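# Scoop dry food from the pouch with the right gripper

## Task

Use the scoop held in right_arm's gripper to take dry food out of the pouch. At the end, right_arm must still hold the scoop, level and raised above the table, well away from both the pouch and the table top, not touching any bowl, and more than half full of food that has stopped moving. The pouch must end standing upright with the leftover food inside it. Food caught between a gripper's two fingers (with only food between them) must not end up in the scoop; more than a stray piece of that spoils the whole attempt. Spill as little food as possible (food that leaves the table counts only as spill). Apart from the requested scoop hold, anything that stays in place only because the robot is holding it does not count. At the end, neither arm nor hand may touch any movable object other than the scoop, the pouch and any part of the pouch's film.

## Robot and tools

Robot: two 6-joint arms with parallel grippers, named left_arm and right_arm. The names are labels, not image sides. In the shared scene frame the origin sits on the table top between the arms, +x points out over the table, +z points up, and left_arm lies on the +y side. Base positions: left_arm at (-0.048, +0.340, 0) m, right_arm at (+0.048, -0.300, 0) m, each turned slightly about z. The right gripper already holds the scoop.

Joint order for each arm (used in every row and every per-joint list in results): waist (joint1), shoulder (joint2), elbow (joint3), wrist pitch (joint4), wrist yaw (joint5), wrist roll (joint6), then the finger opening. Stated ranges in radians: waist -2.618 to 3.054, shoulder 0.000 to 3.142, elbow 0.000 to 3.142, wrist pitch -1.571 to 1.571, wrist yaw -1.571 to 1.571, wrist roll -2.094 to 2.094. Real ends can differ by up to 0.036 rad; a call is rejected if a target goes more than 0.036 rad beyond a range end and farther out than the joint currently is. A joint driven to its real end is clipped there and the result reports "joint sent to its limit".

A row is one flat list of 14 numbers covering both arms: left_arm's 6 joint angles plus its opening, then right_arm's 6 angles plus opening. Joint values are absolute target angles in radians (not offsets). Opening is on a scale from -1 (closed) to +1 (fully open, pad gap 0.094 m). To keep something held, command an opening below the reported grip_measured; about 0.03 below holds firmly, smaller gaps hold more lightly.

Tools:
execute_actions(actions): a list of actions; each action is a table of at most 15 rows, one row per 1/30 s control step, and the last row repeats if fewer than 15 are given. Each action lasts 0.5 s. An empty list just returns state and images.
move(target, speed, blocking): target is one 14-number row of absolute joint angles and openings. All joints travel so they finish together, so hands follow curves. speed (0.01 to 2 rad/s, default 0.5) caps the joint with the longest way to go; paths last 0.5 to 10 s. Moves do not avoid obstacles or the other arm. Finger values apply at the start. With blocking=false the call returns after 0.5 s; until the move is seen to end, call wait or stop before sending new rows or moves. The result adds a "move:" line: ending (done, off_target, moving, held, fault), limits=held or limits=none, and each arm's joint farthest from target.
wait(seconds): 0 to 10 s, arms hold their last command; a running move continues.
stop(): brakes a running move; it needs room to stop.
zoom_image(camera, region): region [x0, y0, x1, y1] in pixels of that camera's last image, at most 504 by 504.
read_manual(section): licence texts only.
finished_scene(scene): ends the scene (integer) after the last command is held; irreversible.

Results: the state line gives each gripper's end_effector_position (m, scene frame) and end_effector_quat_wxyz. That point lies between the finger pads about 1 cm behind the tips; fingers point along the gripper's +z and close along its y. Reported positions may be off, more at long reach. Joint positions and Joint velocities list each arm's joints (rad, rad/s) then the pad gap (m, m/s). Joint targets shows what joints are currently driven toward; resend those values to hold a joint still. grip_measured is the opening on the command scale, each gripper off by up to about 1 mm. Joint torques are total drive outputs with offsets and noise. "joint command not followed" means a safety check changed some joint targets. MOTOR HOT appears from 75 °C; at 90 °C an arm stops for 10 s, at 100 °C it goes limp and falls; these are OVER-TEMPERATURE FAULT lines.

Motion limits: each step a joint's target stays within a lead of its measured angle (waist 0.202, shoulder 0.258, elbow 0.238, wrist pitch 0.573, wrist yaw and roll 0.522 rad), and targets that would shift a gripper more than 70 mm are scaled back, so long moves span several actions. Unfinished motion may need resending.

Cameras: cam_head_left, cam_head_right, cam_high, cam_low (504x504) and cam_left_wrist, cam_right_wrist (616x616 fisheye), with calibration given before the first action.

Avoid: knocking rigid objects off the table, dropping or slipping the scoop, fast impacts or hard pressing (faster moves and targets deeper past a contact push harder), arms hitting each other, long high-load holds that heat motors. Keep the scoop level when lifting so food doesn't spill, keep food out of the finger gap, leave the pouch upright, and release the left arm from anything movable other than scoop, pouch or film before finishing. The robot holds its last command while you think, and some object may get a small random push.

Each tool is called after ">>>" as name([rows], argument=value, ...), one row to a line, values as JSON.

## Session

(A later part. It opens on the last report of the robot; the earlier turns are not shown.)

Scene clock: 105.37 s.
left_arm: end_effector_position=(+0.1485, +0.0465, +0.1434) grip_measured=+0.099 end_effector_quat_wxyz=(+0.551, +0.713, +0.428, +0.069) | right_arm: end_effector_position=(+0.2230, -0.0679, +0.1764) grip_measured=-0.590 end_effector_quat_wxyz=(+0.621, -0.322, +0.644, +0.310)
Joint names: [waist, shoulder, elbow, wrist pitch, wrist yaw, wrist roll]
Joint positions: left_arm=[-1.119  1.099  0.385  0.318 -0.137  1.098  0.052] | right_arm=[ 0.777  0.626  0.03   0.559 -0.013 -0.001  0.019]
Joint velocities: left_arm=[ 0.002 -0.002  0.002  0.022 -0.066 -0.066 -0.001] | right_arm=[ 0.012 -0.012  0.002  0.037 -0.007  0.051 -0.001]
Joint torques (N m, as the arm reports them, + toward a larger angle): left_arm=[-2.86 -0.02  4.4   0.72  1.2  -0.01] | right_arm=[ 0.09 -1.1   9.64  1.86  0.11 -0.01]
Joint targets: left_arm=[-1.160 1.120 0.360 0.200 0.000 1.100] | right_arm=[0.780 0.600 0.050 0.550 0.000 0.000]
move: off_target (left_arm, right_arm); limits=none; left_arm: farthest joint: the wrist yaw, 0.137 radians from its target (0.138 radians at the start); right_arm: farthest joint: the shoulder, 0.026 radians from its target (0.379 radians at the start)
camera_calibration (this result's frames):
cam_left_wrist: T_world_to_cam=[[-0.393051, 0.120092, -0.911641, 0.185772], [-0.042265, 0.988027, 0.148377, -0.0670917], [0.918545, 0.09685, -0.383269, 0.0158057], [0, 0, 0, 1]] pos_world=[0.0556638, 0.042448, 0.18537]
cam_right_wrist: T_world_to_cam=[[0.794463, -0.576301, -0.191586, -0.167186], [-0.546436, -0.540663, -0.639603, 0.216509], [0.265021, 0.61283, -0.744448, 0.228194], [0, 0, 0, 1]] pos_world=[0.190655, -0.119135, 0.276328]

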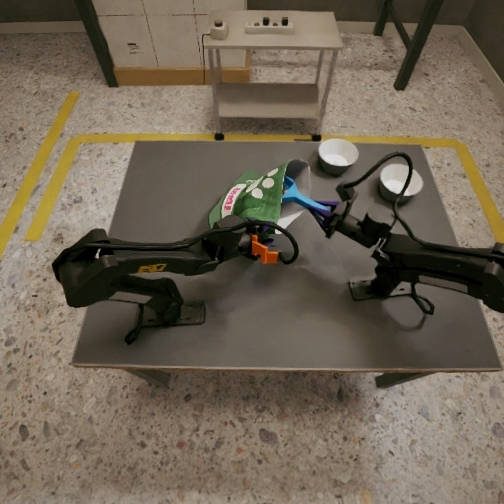

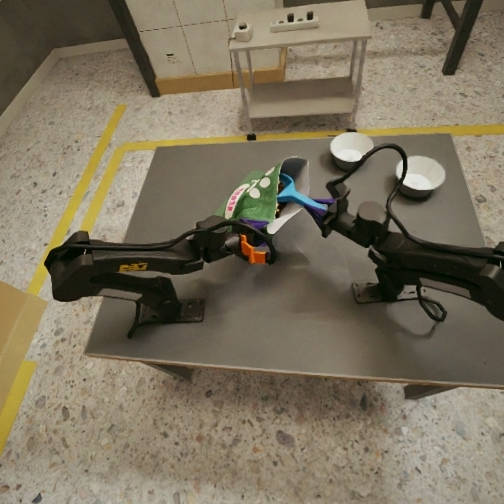

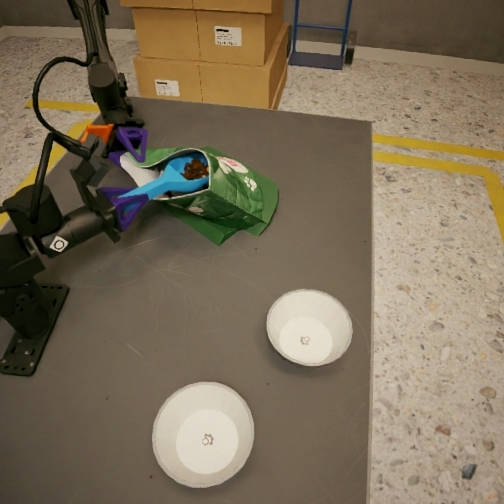

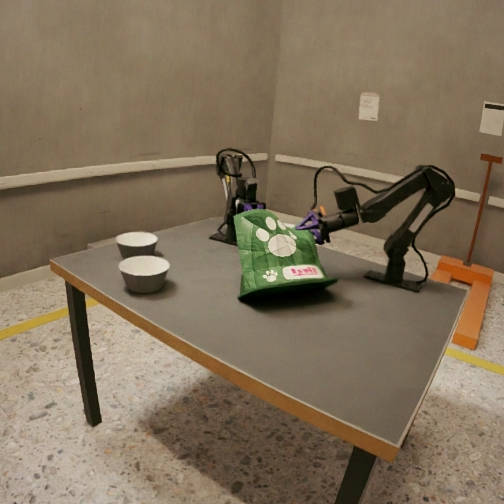

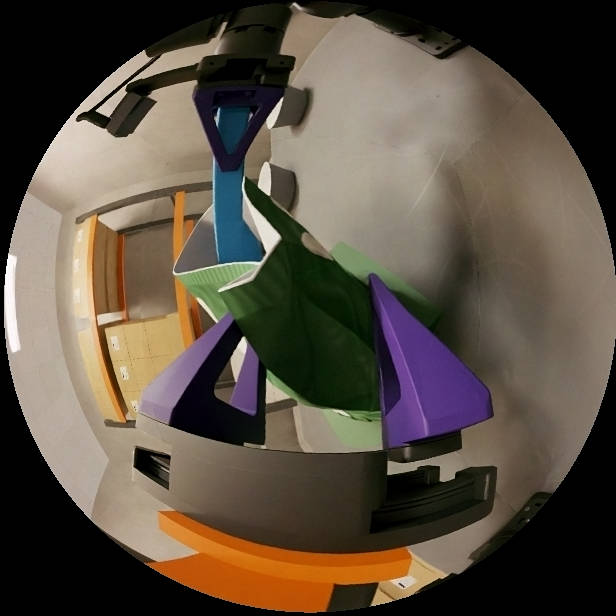

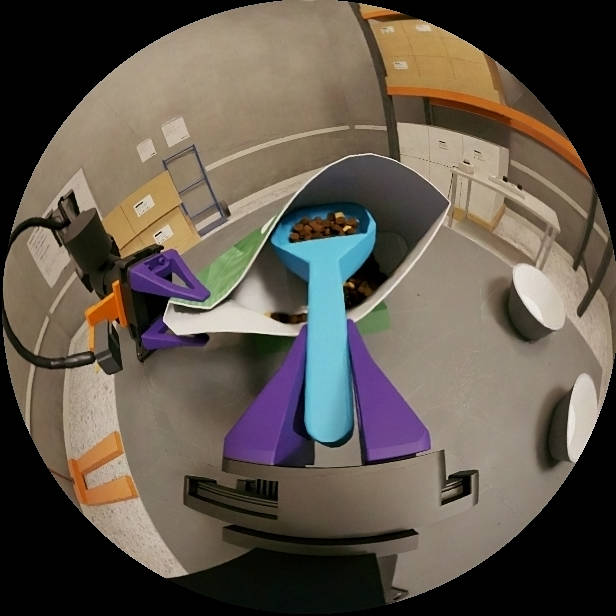

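>>> move(target=[-1.16,1.12,0.36,0.2,0,1.1,0.1,0.78,0.05,0.15,-0.05,0,0,-0.64], speed=0.2)

>>> move(target=[-1.16,1.12,0.36,0.2,0,1.1,0.1,0.78,0.02,0.6,-0.5,0,0,-0.64], speed=0.2)

>>> zoom_image(camera="cam_high", region=[60,40,300,240])

>>> zoom_image(camera="cam_head_right", region=[200,100,400,260])

Scene clock: 109.27 s.
left_arm: end_effector_position=(+0.1484, +0.0459, +0.1442) grip_measured=+0.099 end_effector_quat_wxyz=(+0.553, +0.713, +0.426, +0.069) | right_arm: end_effector_position=(+0.1989, -0.1033, +0.1988) grip_measured=-0.590 end_effector_quat_wxyz=(+0.624, -0.317, +0.646, +0.305)
Joint names: [waist, shoulder, elbow, wrist pitch, wrist yaw, wrist roll]
Joint positions: left_arm=[-1.118  1.099  0.385  0.321 -0.133  1.1    0.052] | right_arm=[ 0.777  0.079  0.113 -0.069  0.002 -0.001  0.019]
Joint velocities: left_arm=[-0.012 -0.007  0.002 -0.051  0.007  0.066 -0.001] | right_arm=[ 0.002 -0.002 -0.007  0.051 -0.037  0.007 -0.   ]
Joint torques (N m, as the arm reports them, + toward a larger angle): left_arm=[-2.84 -0.16  4.38  0.7   1.12 -0.07] | right_arm=[ 0.09  0.16 11.09  2.19 -0.04 -0.01]
Joint targets: left_arm=[-1.160 1.120 0.360 0.200 0.000 1.100] | right_arm=[0.780 0.050 0.150 -0.050 -0.000 0.000]
move: off_target (left_arm, right_arm); limits=none; left_arm: farthest joint: the wrist yaw, 0.133 radians from its target (0.137 radians at the start); right_arm: farthest joint: the elbow, 0.037 radians from its target (0.120 radians at the start)
camera_calibration (this result's frames):
cam_left_wrist: T_world_to_cam=[[-0.390705, 0.119322, -0.912749, 0.186303], [-0.0389854, 0.988528, 0.145917, -0.0668298], [0.91969, 0.0925943, -0.381571, 0.0160701], [0, 0, 0, 1]] pos_world=[0.0554048, 0.042345, 0.185932]
cam_right_wrist: T_world_to_cam=[[0.7862, -0.587696, -0.191055, -0.163823], [-0.553646, -0.532513, -0.64024, 0.200883], [0.274527, 0.609133, -0.744037, 0.270613], [0, 0, 0, 1]] pos_world=[0.165725, -0.154144, 0.29866]

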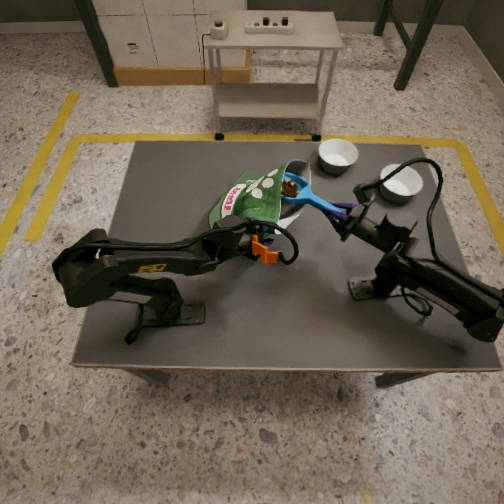

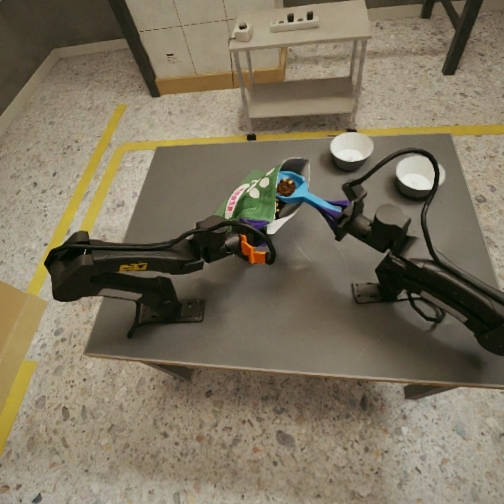

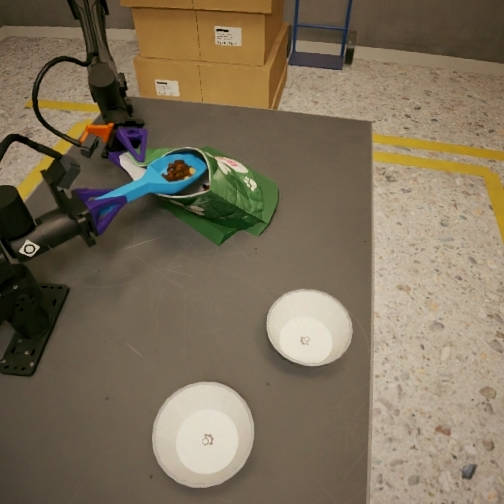

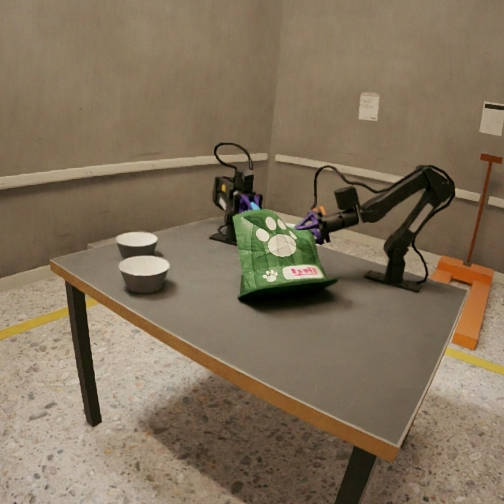

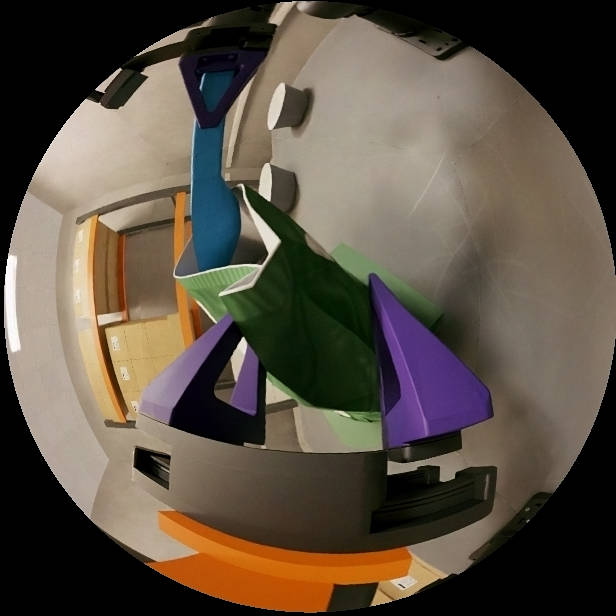

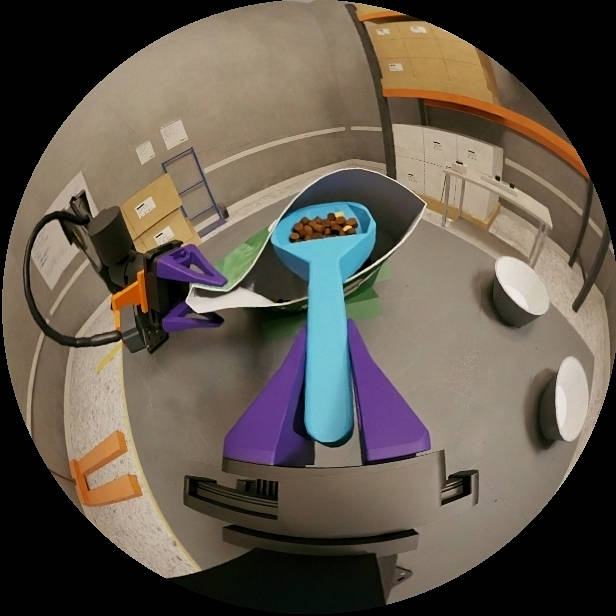

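Scene clock: 112.37 s.
left_arm: end_effector_position=(+0.1481, +0.0452, +0.1453) grip_measured=+0.099 end_effector_quat_wxyz=(+0.555, +0.712, +0.425, +0.068) | right_arm: end_effector_position=(+0.1622, -0.1523, +0.3074) grip_measured=-0.590 end_effector_quat_wxyz=(+0.639, -0.309, +0.633, +0.311)
Joint names: [waist, shoulder, elbow, wrist pitch, wrist yaw, wrist roll]
Joint positions: left_arm=[-1.119  1.099  0.385  0.326 -0.132  1.101  0.052] | right_arm=[ 0.777  0.045  0.569 -0.515  0.006 -0.001  0.019]
Joint velocities: left_arm=[ 0.002 -0.012 -0.012 -0.022  0.007 -0.066 -0.001] | right_arm=[ 0.012 -0.002 -0.017 -0.037  0.007  0.051  0.   ]
Joint torques (N m, as the arm reports them, + toward a larger angle): left_arm=[-2.83 -0.06  4.41  0.67  1.14 -0.06] | right_arm=[ 0.1   1.78  8.79  2.12 -0.1  -0.01]
Joint targets: left_arm=[-1.160 1.120 0.360 0.200 0.000 1.100] | right_arm=[0.780 0.020 0.600 -0.500 -0.000 -0.000]
move: off_target (left_arm, right_arm); limits=none; left_arm: farthest joint: the wrist yaw, 0.132 radians from its target (0.133 radians at the start); right_arm: farthest joint: the elbow, 0.031 radians from its target (0.487 radians at the start)
camera_calibration (this result's frames):
cam_left_wrist: T_world_to_cam=[[-0.388003, 0.116556, -0.914258, 0.187257], [-0.0369019, 0.989211, 0.141773, -0.0659984], [0.920919, 0.0887461, -0.379516, 0.0165086], [0, 0, 0, 1]] pos_world=[0.0550176, 0.0419954, 0.186823]
cam_right_wrist: T_world_to_cam=[[0.78877, -0.584514, -0.190221, -0.143135], [-0.537919, -0.506622, -0.673778, 0.235711], [0.297463, 0.63378, -0.71403, 0.382136], [0, 0, 0, 1]] pos_world=[0.126022, -0.206438, 0.404446]

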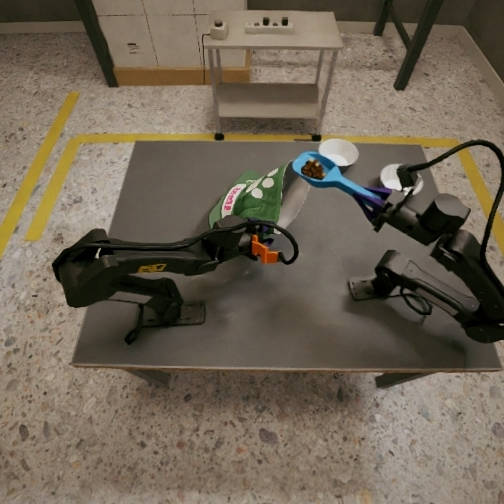

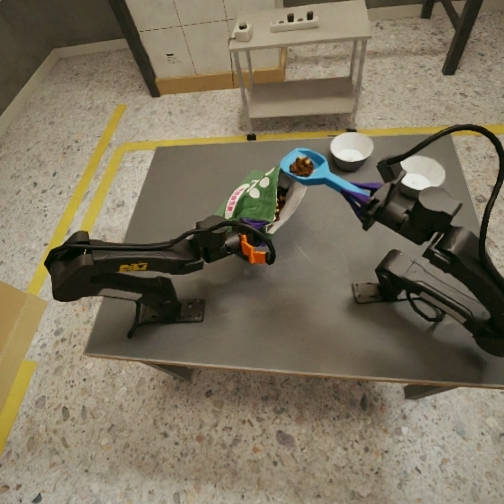

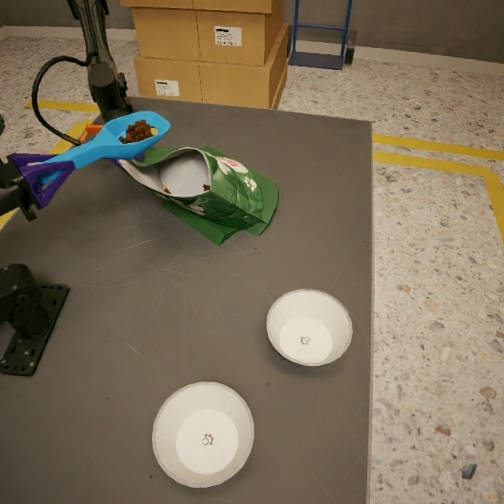

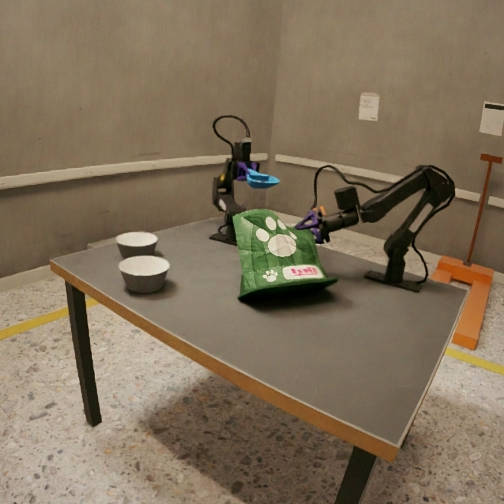

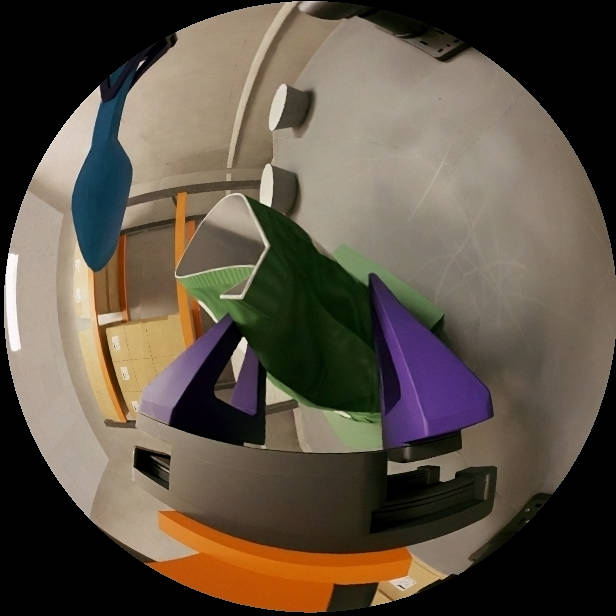

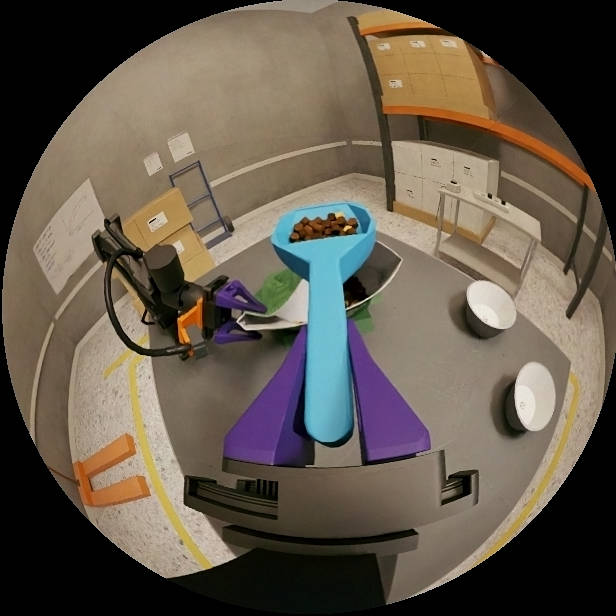

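Region (60, 40, 300, 240) of cam_high's 504x504 image, scaled by 2.100, with more detail than that image has.

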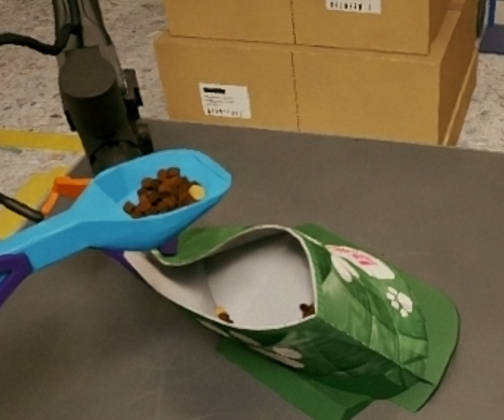

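Region (200, 100, 400, 260) of cam_head_right's 504x504 image, scaled by 2.520, with more detail than that image has; it fills the top 403 rows of this view, and the rest is white.

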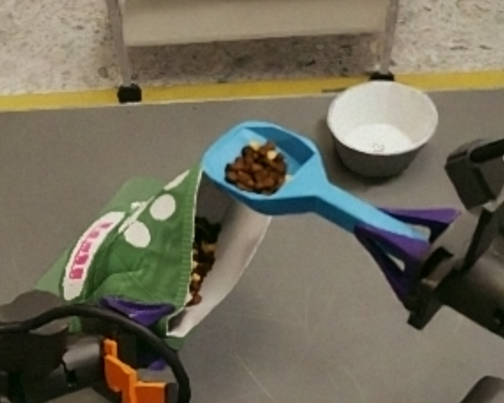

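>>> move(target=[-1.16,1.12,0.36,0.2,0,1.1,0.1,0.73,0.78,0.95,-0.85,0,0,-0.64], speed=0.3)

>>> move(target=[-1.16,1.12,0.36,0.2,0,1.1,0.1,0.73,1.28,1.09,-0.8,0,0,-0.64], speed=0.2)

>>> move(target=[-1.16,1.12,0.36,0.2,0,1.1,0.1,0.73,0.96,0.5,-0.05,0,0,-0.64], speed=0.2)

Scene clock: 115.97 s.
left_arm: end_effector_position=(+0.1481, +0.0449, +0.1458) grip_measured=+0.099 end_effector_quat_wxyz=(+0.556, +0.712, +0.424, +0.067) | right_arm: end_effector_position=(+0.2128, -0.0987, +0.2479) grip_measured=-0.590 end_effector_quat_wxyz=(+0.399, -0.383, +0.811, +0.189)
Joint names: [waist, shoulder, elbow, wrist pitch, wrist yaw, wrist roll]
Joint positions: left_arm=[-1.119  1.099  0.385  0.329 -0.13   1.101  0.052] | right_arm=[ 0.742  0.77   0.924 -0.809 -0.003 -0.001  0.019]
Joint velocities: left_arm=[-0.017 -0.002 -0.007 -0.11   0.022 -0.051 -0.001] | right_arm=[-0.002 -0.002  0.007 -0.022  0.007 -0.037 -0.001]
Joint torques (N m, as the arm reports them, + toward a larger angle): left_arm=[-2.9  -0.1   4.38  0.63  1.12 -0.06] | right_arm=[-0.98  0.89  9.61  1.27  0.   -0.01]
Joint targets: left_arm=[-1.160 1.120 0.360 0.200 -0.000 1.100] | right_arm=[0.730 0.780 0.950 -0.850 -0.000 0.000]
move: off_target (left_arm, right_arm); limits=none; left_arm: farthest joint: the wrist yaw, 0.130 radians from its target (0.132 radians at the start); right_arm: farthest joint: the wrist pitch, 0.041 radians from its target (0.335 radians at the start)
camera_calibration (this result's frames):
cam_left_wrist: T_world_to_cam=[[-0.387223, 0.115127, -0.91477, 0.187774], [-0.0355115, 0.989575, 0.139573, -0.0656951], [0.921302, 0.0865307, -0.379098, 0.0167028], [0, 0, 0, 1]] pos_world=[0.0549892, 0.0419471, 0.187271]
cam_right_wrist: T_world_to_cam=[[0.695028, -0.699191, -0.167538, -0.160091], [-0.716442, -0.693078, -0.0797058, 0.122345], [-0.0603874, 0.175429, -0.982638, 0.388128], [0, 0, 0, 1]] pos_world=[0.222358, -0.0952281, 0.364319]

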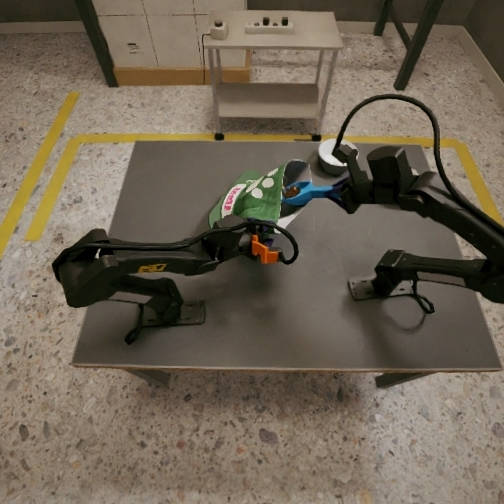

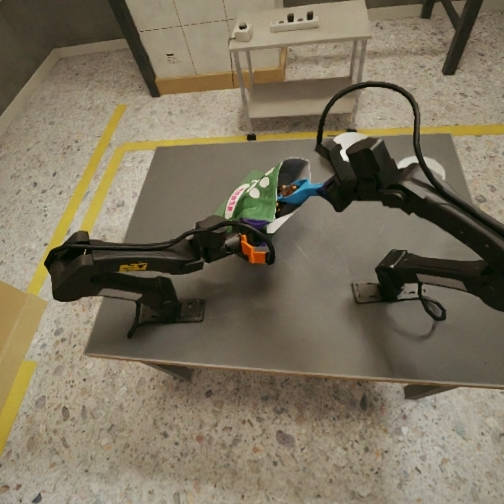

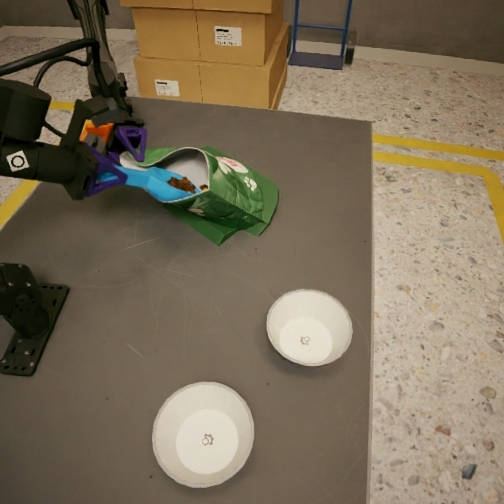

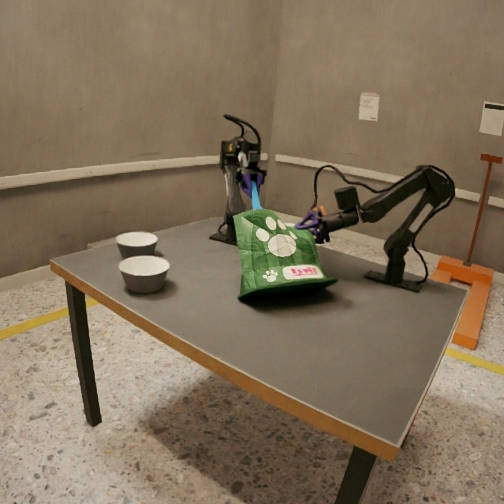

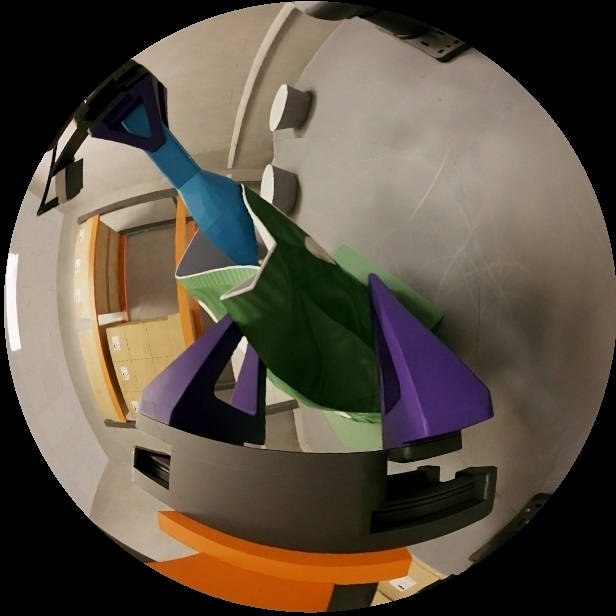

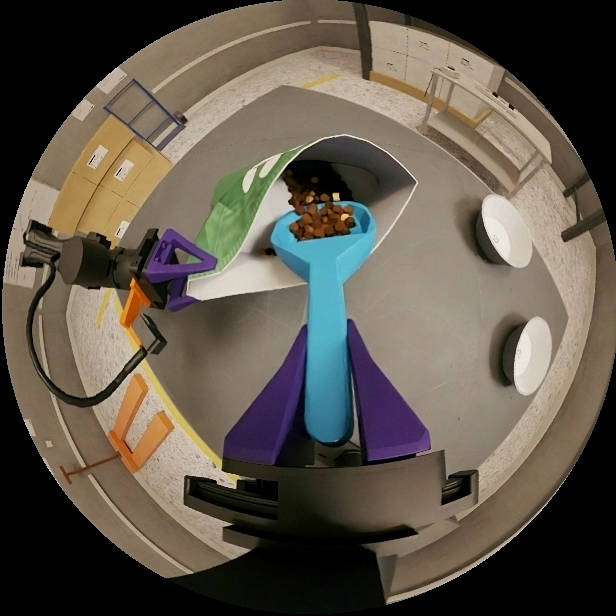

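Scene clock: 118.87 s.
left_arm: end_effector_position=(+0.1476, +0.0446, +0.1456) grip_measured=+0.099 end_effector_quat_wxyz=(+0.556, +0.712, +0.424, +0.067) | right_arm: end_effector_position=(+0.2619, -0.0359, +0.1990) grip_measured=-0.590 end_effector_quat_wxyz=(+0.298, -0.404, +0.852, +0.149)
Joint names: [waist, shoulder, elbow, wrist pitch, wrist yaw, wrist roll]
Joint positions: left_arm=[-1.12   1.099  0.385  0.328 -0.129  1.102  0.052] | right_arm=[ 0.742  1.235  1.093 -0.749 -0.017 -0.001  0.019]
Joint velocities: left_arm=[-0.007 -0.012  0.007 -0.022 -0.051 -0.037  0.001] | right_arm=[ 0.012 -0.007 -0.022  0.022 -0.037  0.037 -0.   ]
Joint torques (N m, as the arm reports them, + toward a larger angle): left_arm=[-2.73  0.    4.29  0.64  1.16 -0.06] | right_arm=[-0.9  -0.33  7.57  0.84  0.13 -0.01]
Joint targets: left_arm=[-1.160 1.120 0.360 0.200 0.000 1.100] | right_arm=[0.730 1.280 1.090 -0.800 -0.000 -0.000]
move: off_target (left_arm, right_arm); limits=none; left_arm: farthest joint: the wrist yaw, 0.129 radians from its target (0.130 radians at the start); right_arm: farthest joint: the wrist pitch, 0.051 radians from its target (0.009 radians at the start)
camera_calibration (this result's frames):
cam_left_wrist: T_world_to_cam=[[-0.387036, 0.116825, -0.914634, 0.187326], [-0.0333885, 0.989515, 0.140519, -0.0658948], [0.92146, 0.084924, -0.379077, 0.0171447], [0, 0, 0, 1]] pos_world=[0.0545038, 0.0418634, 0.187094]
cam_right_wrist: T_world_to_cam=[[0.676413, -0.72083, -0.151229, -0.157618], [-0.703793, -0.693111, 0.155794, 0.146959], [-0.217119, 0.00105256, -0.976144, 0.365598], [0, 0, 0, 1]] pos_world=[0.289422, -0.012141, 0.310145]

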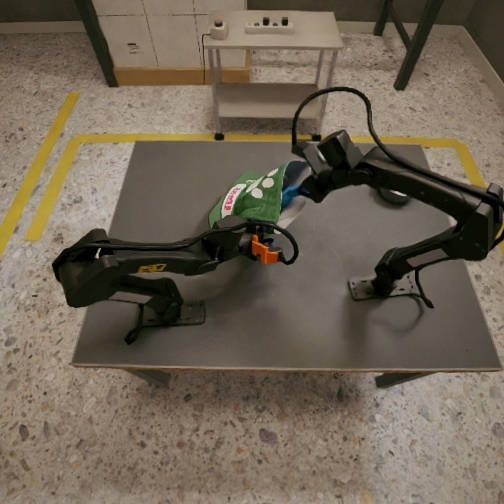

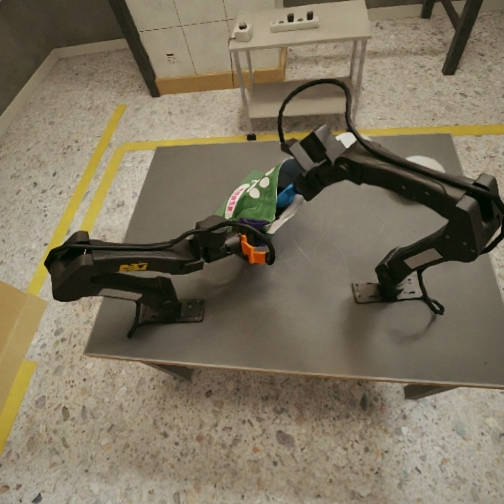

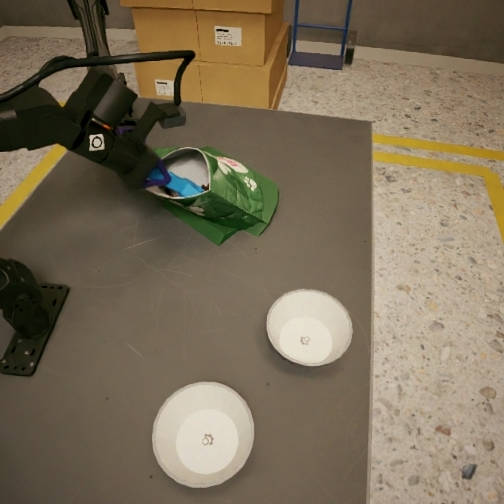

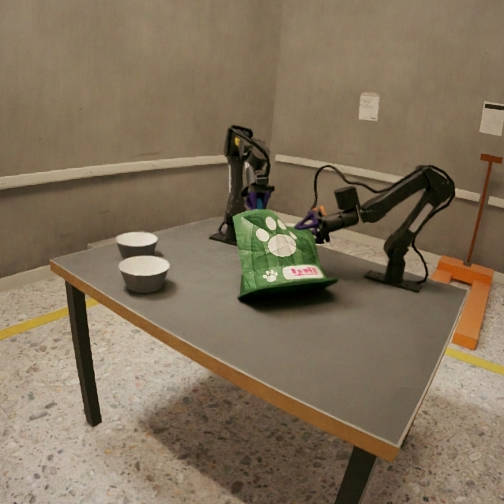

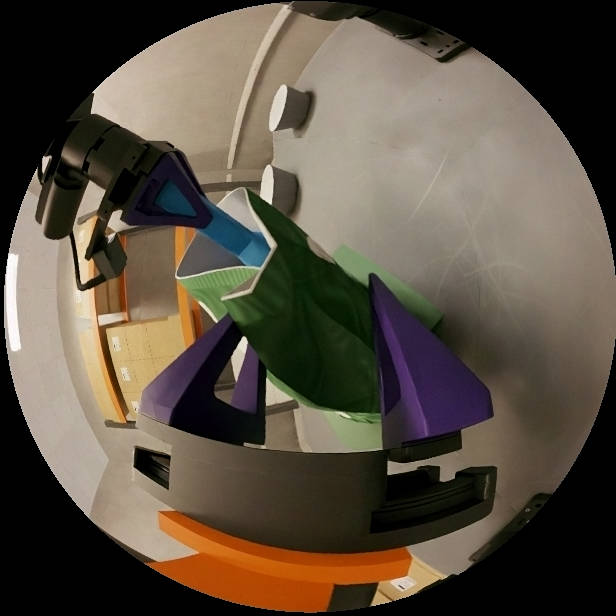

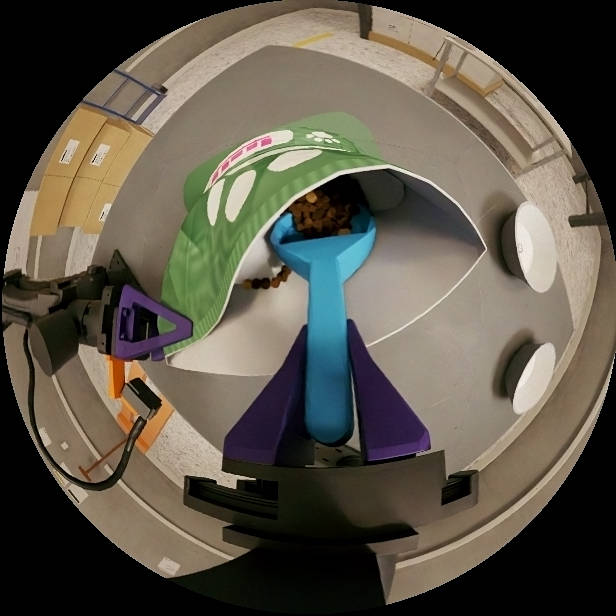

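Scene clock: 122.77 s.
left_arm: end_effector_position=(+0.1501, +0.0445, +0.1497) grip_measured=+0.099 end_effector_quat_wxyz=(+0.563, +0.706, +0.424, +0.071) | right_arm: end_effector_position=(+0.2584, -0.0400, +0.1651) grip_measured=-0.590 end_effector_quat_wxyz=(+0.456, -0.371, +0.778, +0.222)
Joint names: [waist, shoulder, elbow, wrist pitch, wrist yaw, wrist roll]
Joint positions: left_arm=[-1.119  1.099  0.385  0.345 -0.138  1.102  0.052] | right_arm=[ 0.742  0.968  0.527 -0.066 -0.018 -0.001  0.019]
Joint velocities: left_arm=[-0.012 -0.012 -0.002 -0.037 -0.007 -0.037  0.   ] | right_arm=[-0.002 -0.007 -0.007  0.081  0.051  0.007 -0.   ]
Joint torques (N m, as the arm reports them, + toward a larger angle): left_arm=[-2.87 -0.12  4.4   0.51  1.2  -0.08] | right_arm=[-0.9  -2.06  5.94  2.05  0.15 -0.01]
Joint targets: left_arm=[-1.160 1.120 0.360 0.200 0.000 1.100] | right_arm=[0.730 0.960 0.500 -0.050 0.000 0.000]
move: off_target (left_arm, right_arm); limits=none; left_arm: farthest joint: the wrist pitch, 0.145 radians from its target (0.128 radians at the start); right_arm: farthest joint: the elbow, 0.027 radians from its target (0.593 radians at the start)
camera_calibration (this result's frames):
cam_left_wrist: T_world_to_cam=[[-0.377081, 0.100858, -0.920672, 0.192189], [-0.0447707, 0.990906, 0.126889, -0.0625554], [0.925098, 0.0890665, -0.369136, 0.0142033], [0, 0, 0, 1]] pos_world=[0.0565305, 0.0413377, 0.190123]
cam_right_wrist: T_world_to_cam=[[0.718607, -0.669974, -0.186383, -0.166413], [-0.69503, -0.682995, -0.224615, 0.207893], [0.0231877, 0.290952, -0.956457, 0.277937], [0, 0, 0, 1]] pos_world=[0.257633, -0.0503692, 0.281514]

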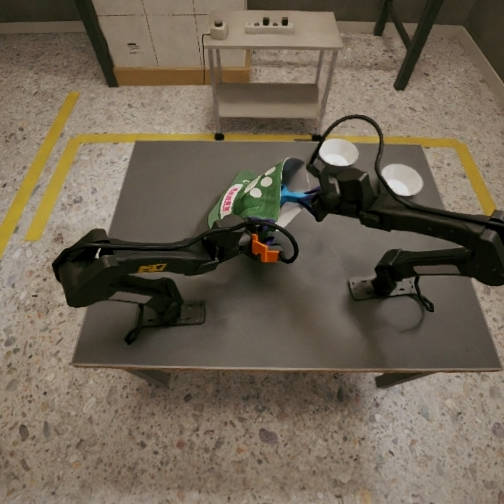

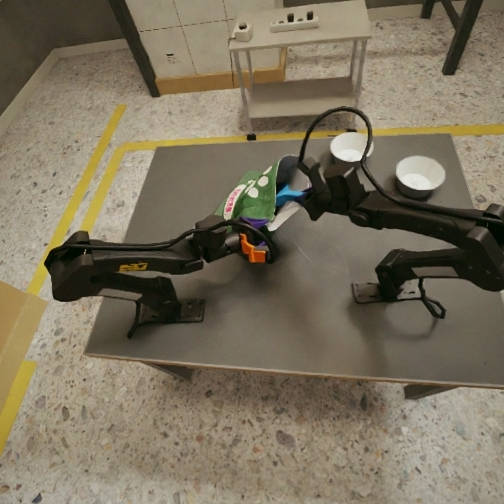

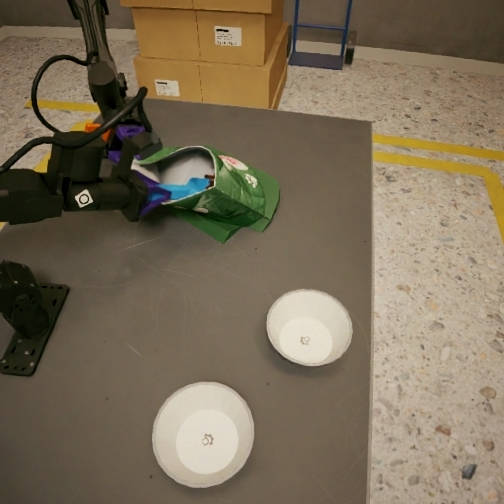

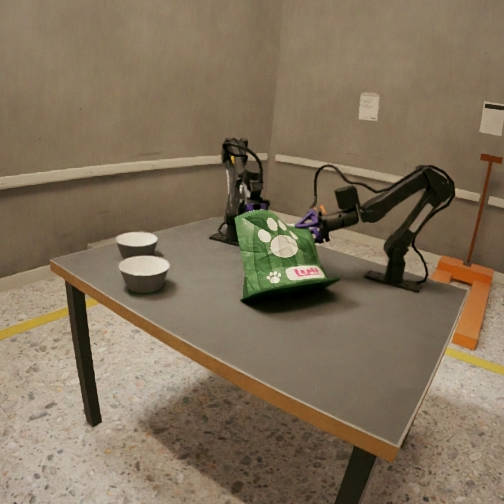

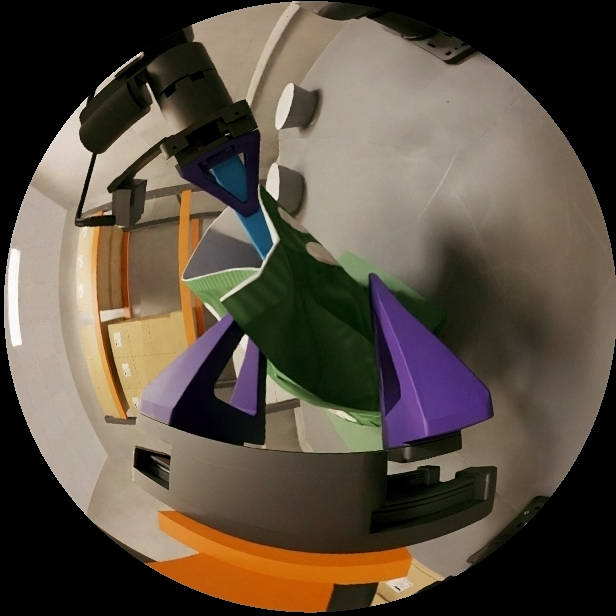

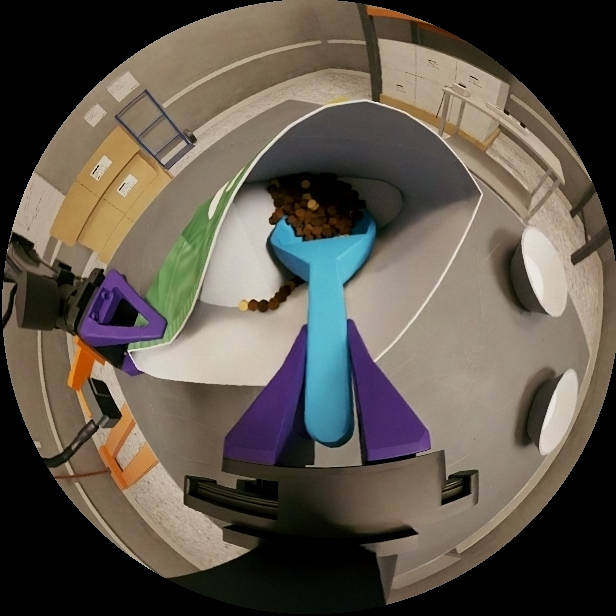

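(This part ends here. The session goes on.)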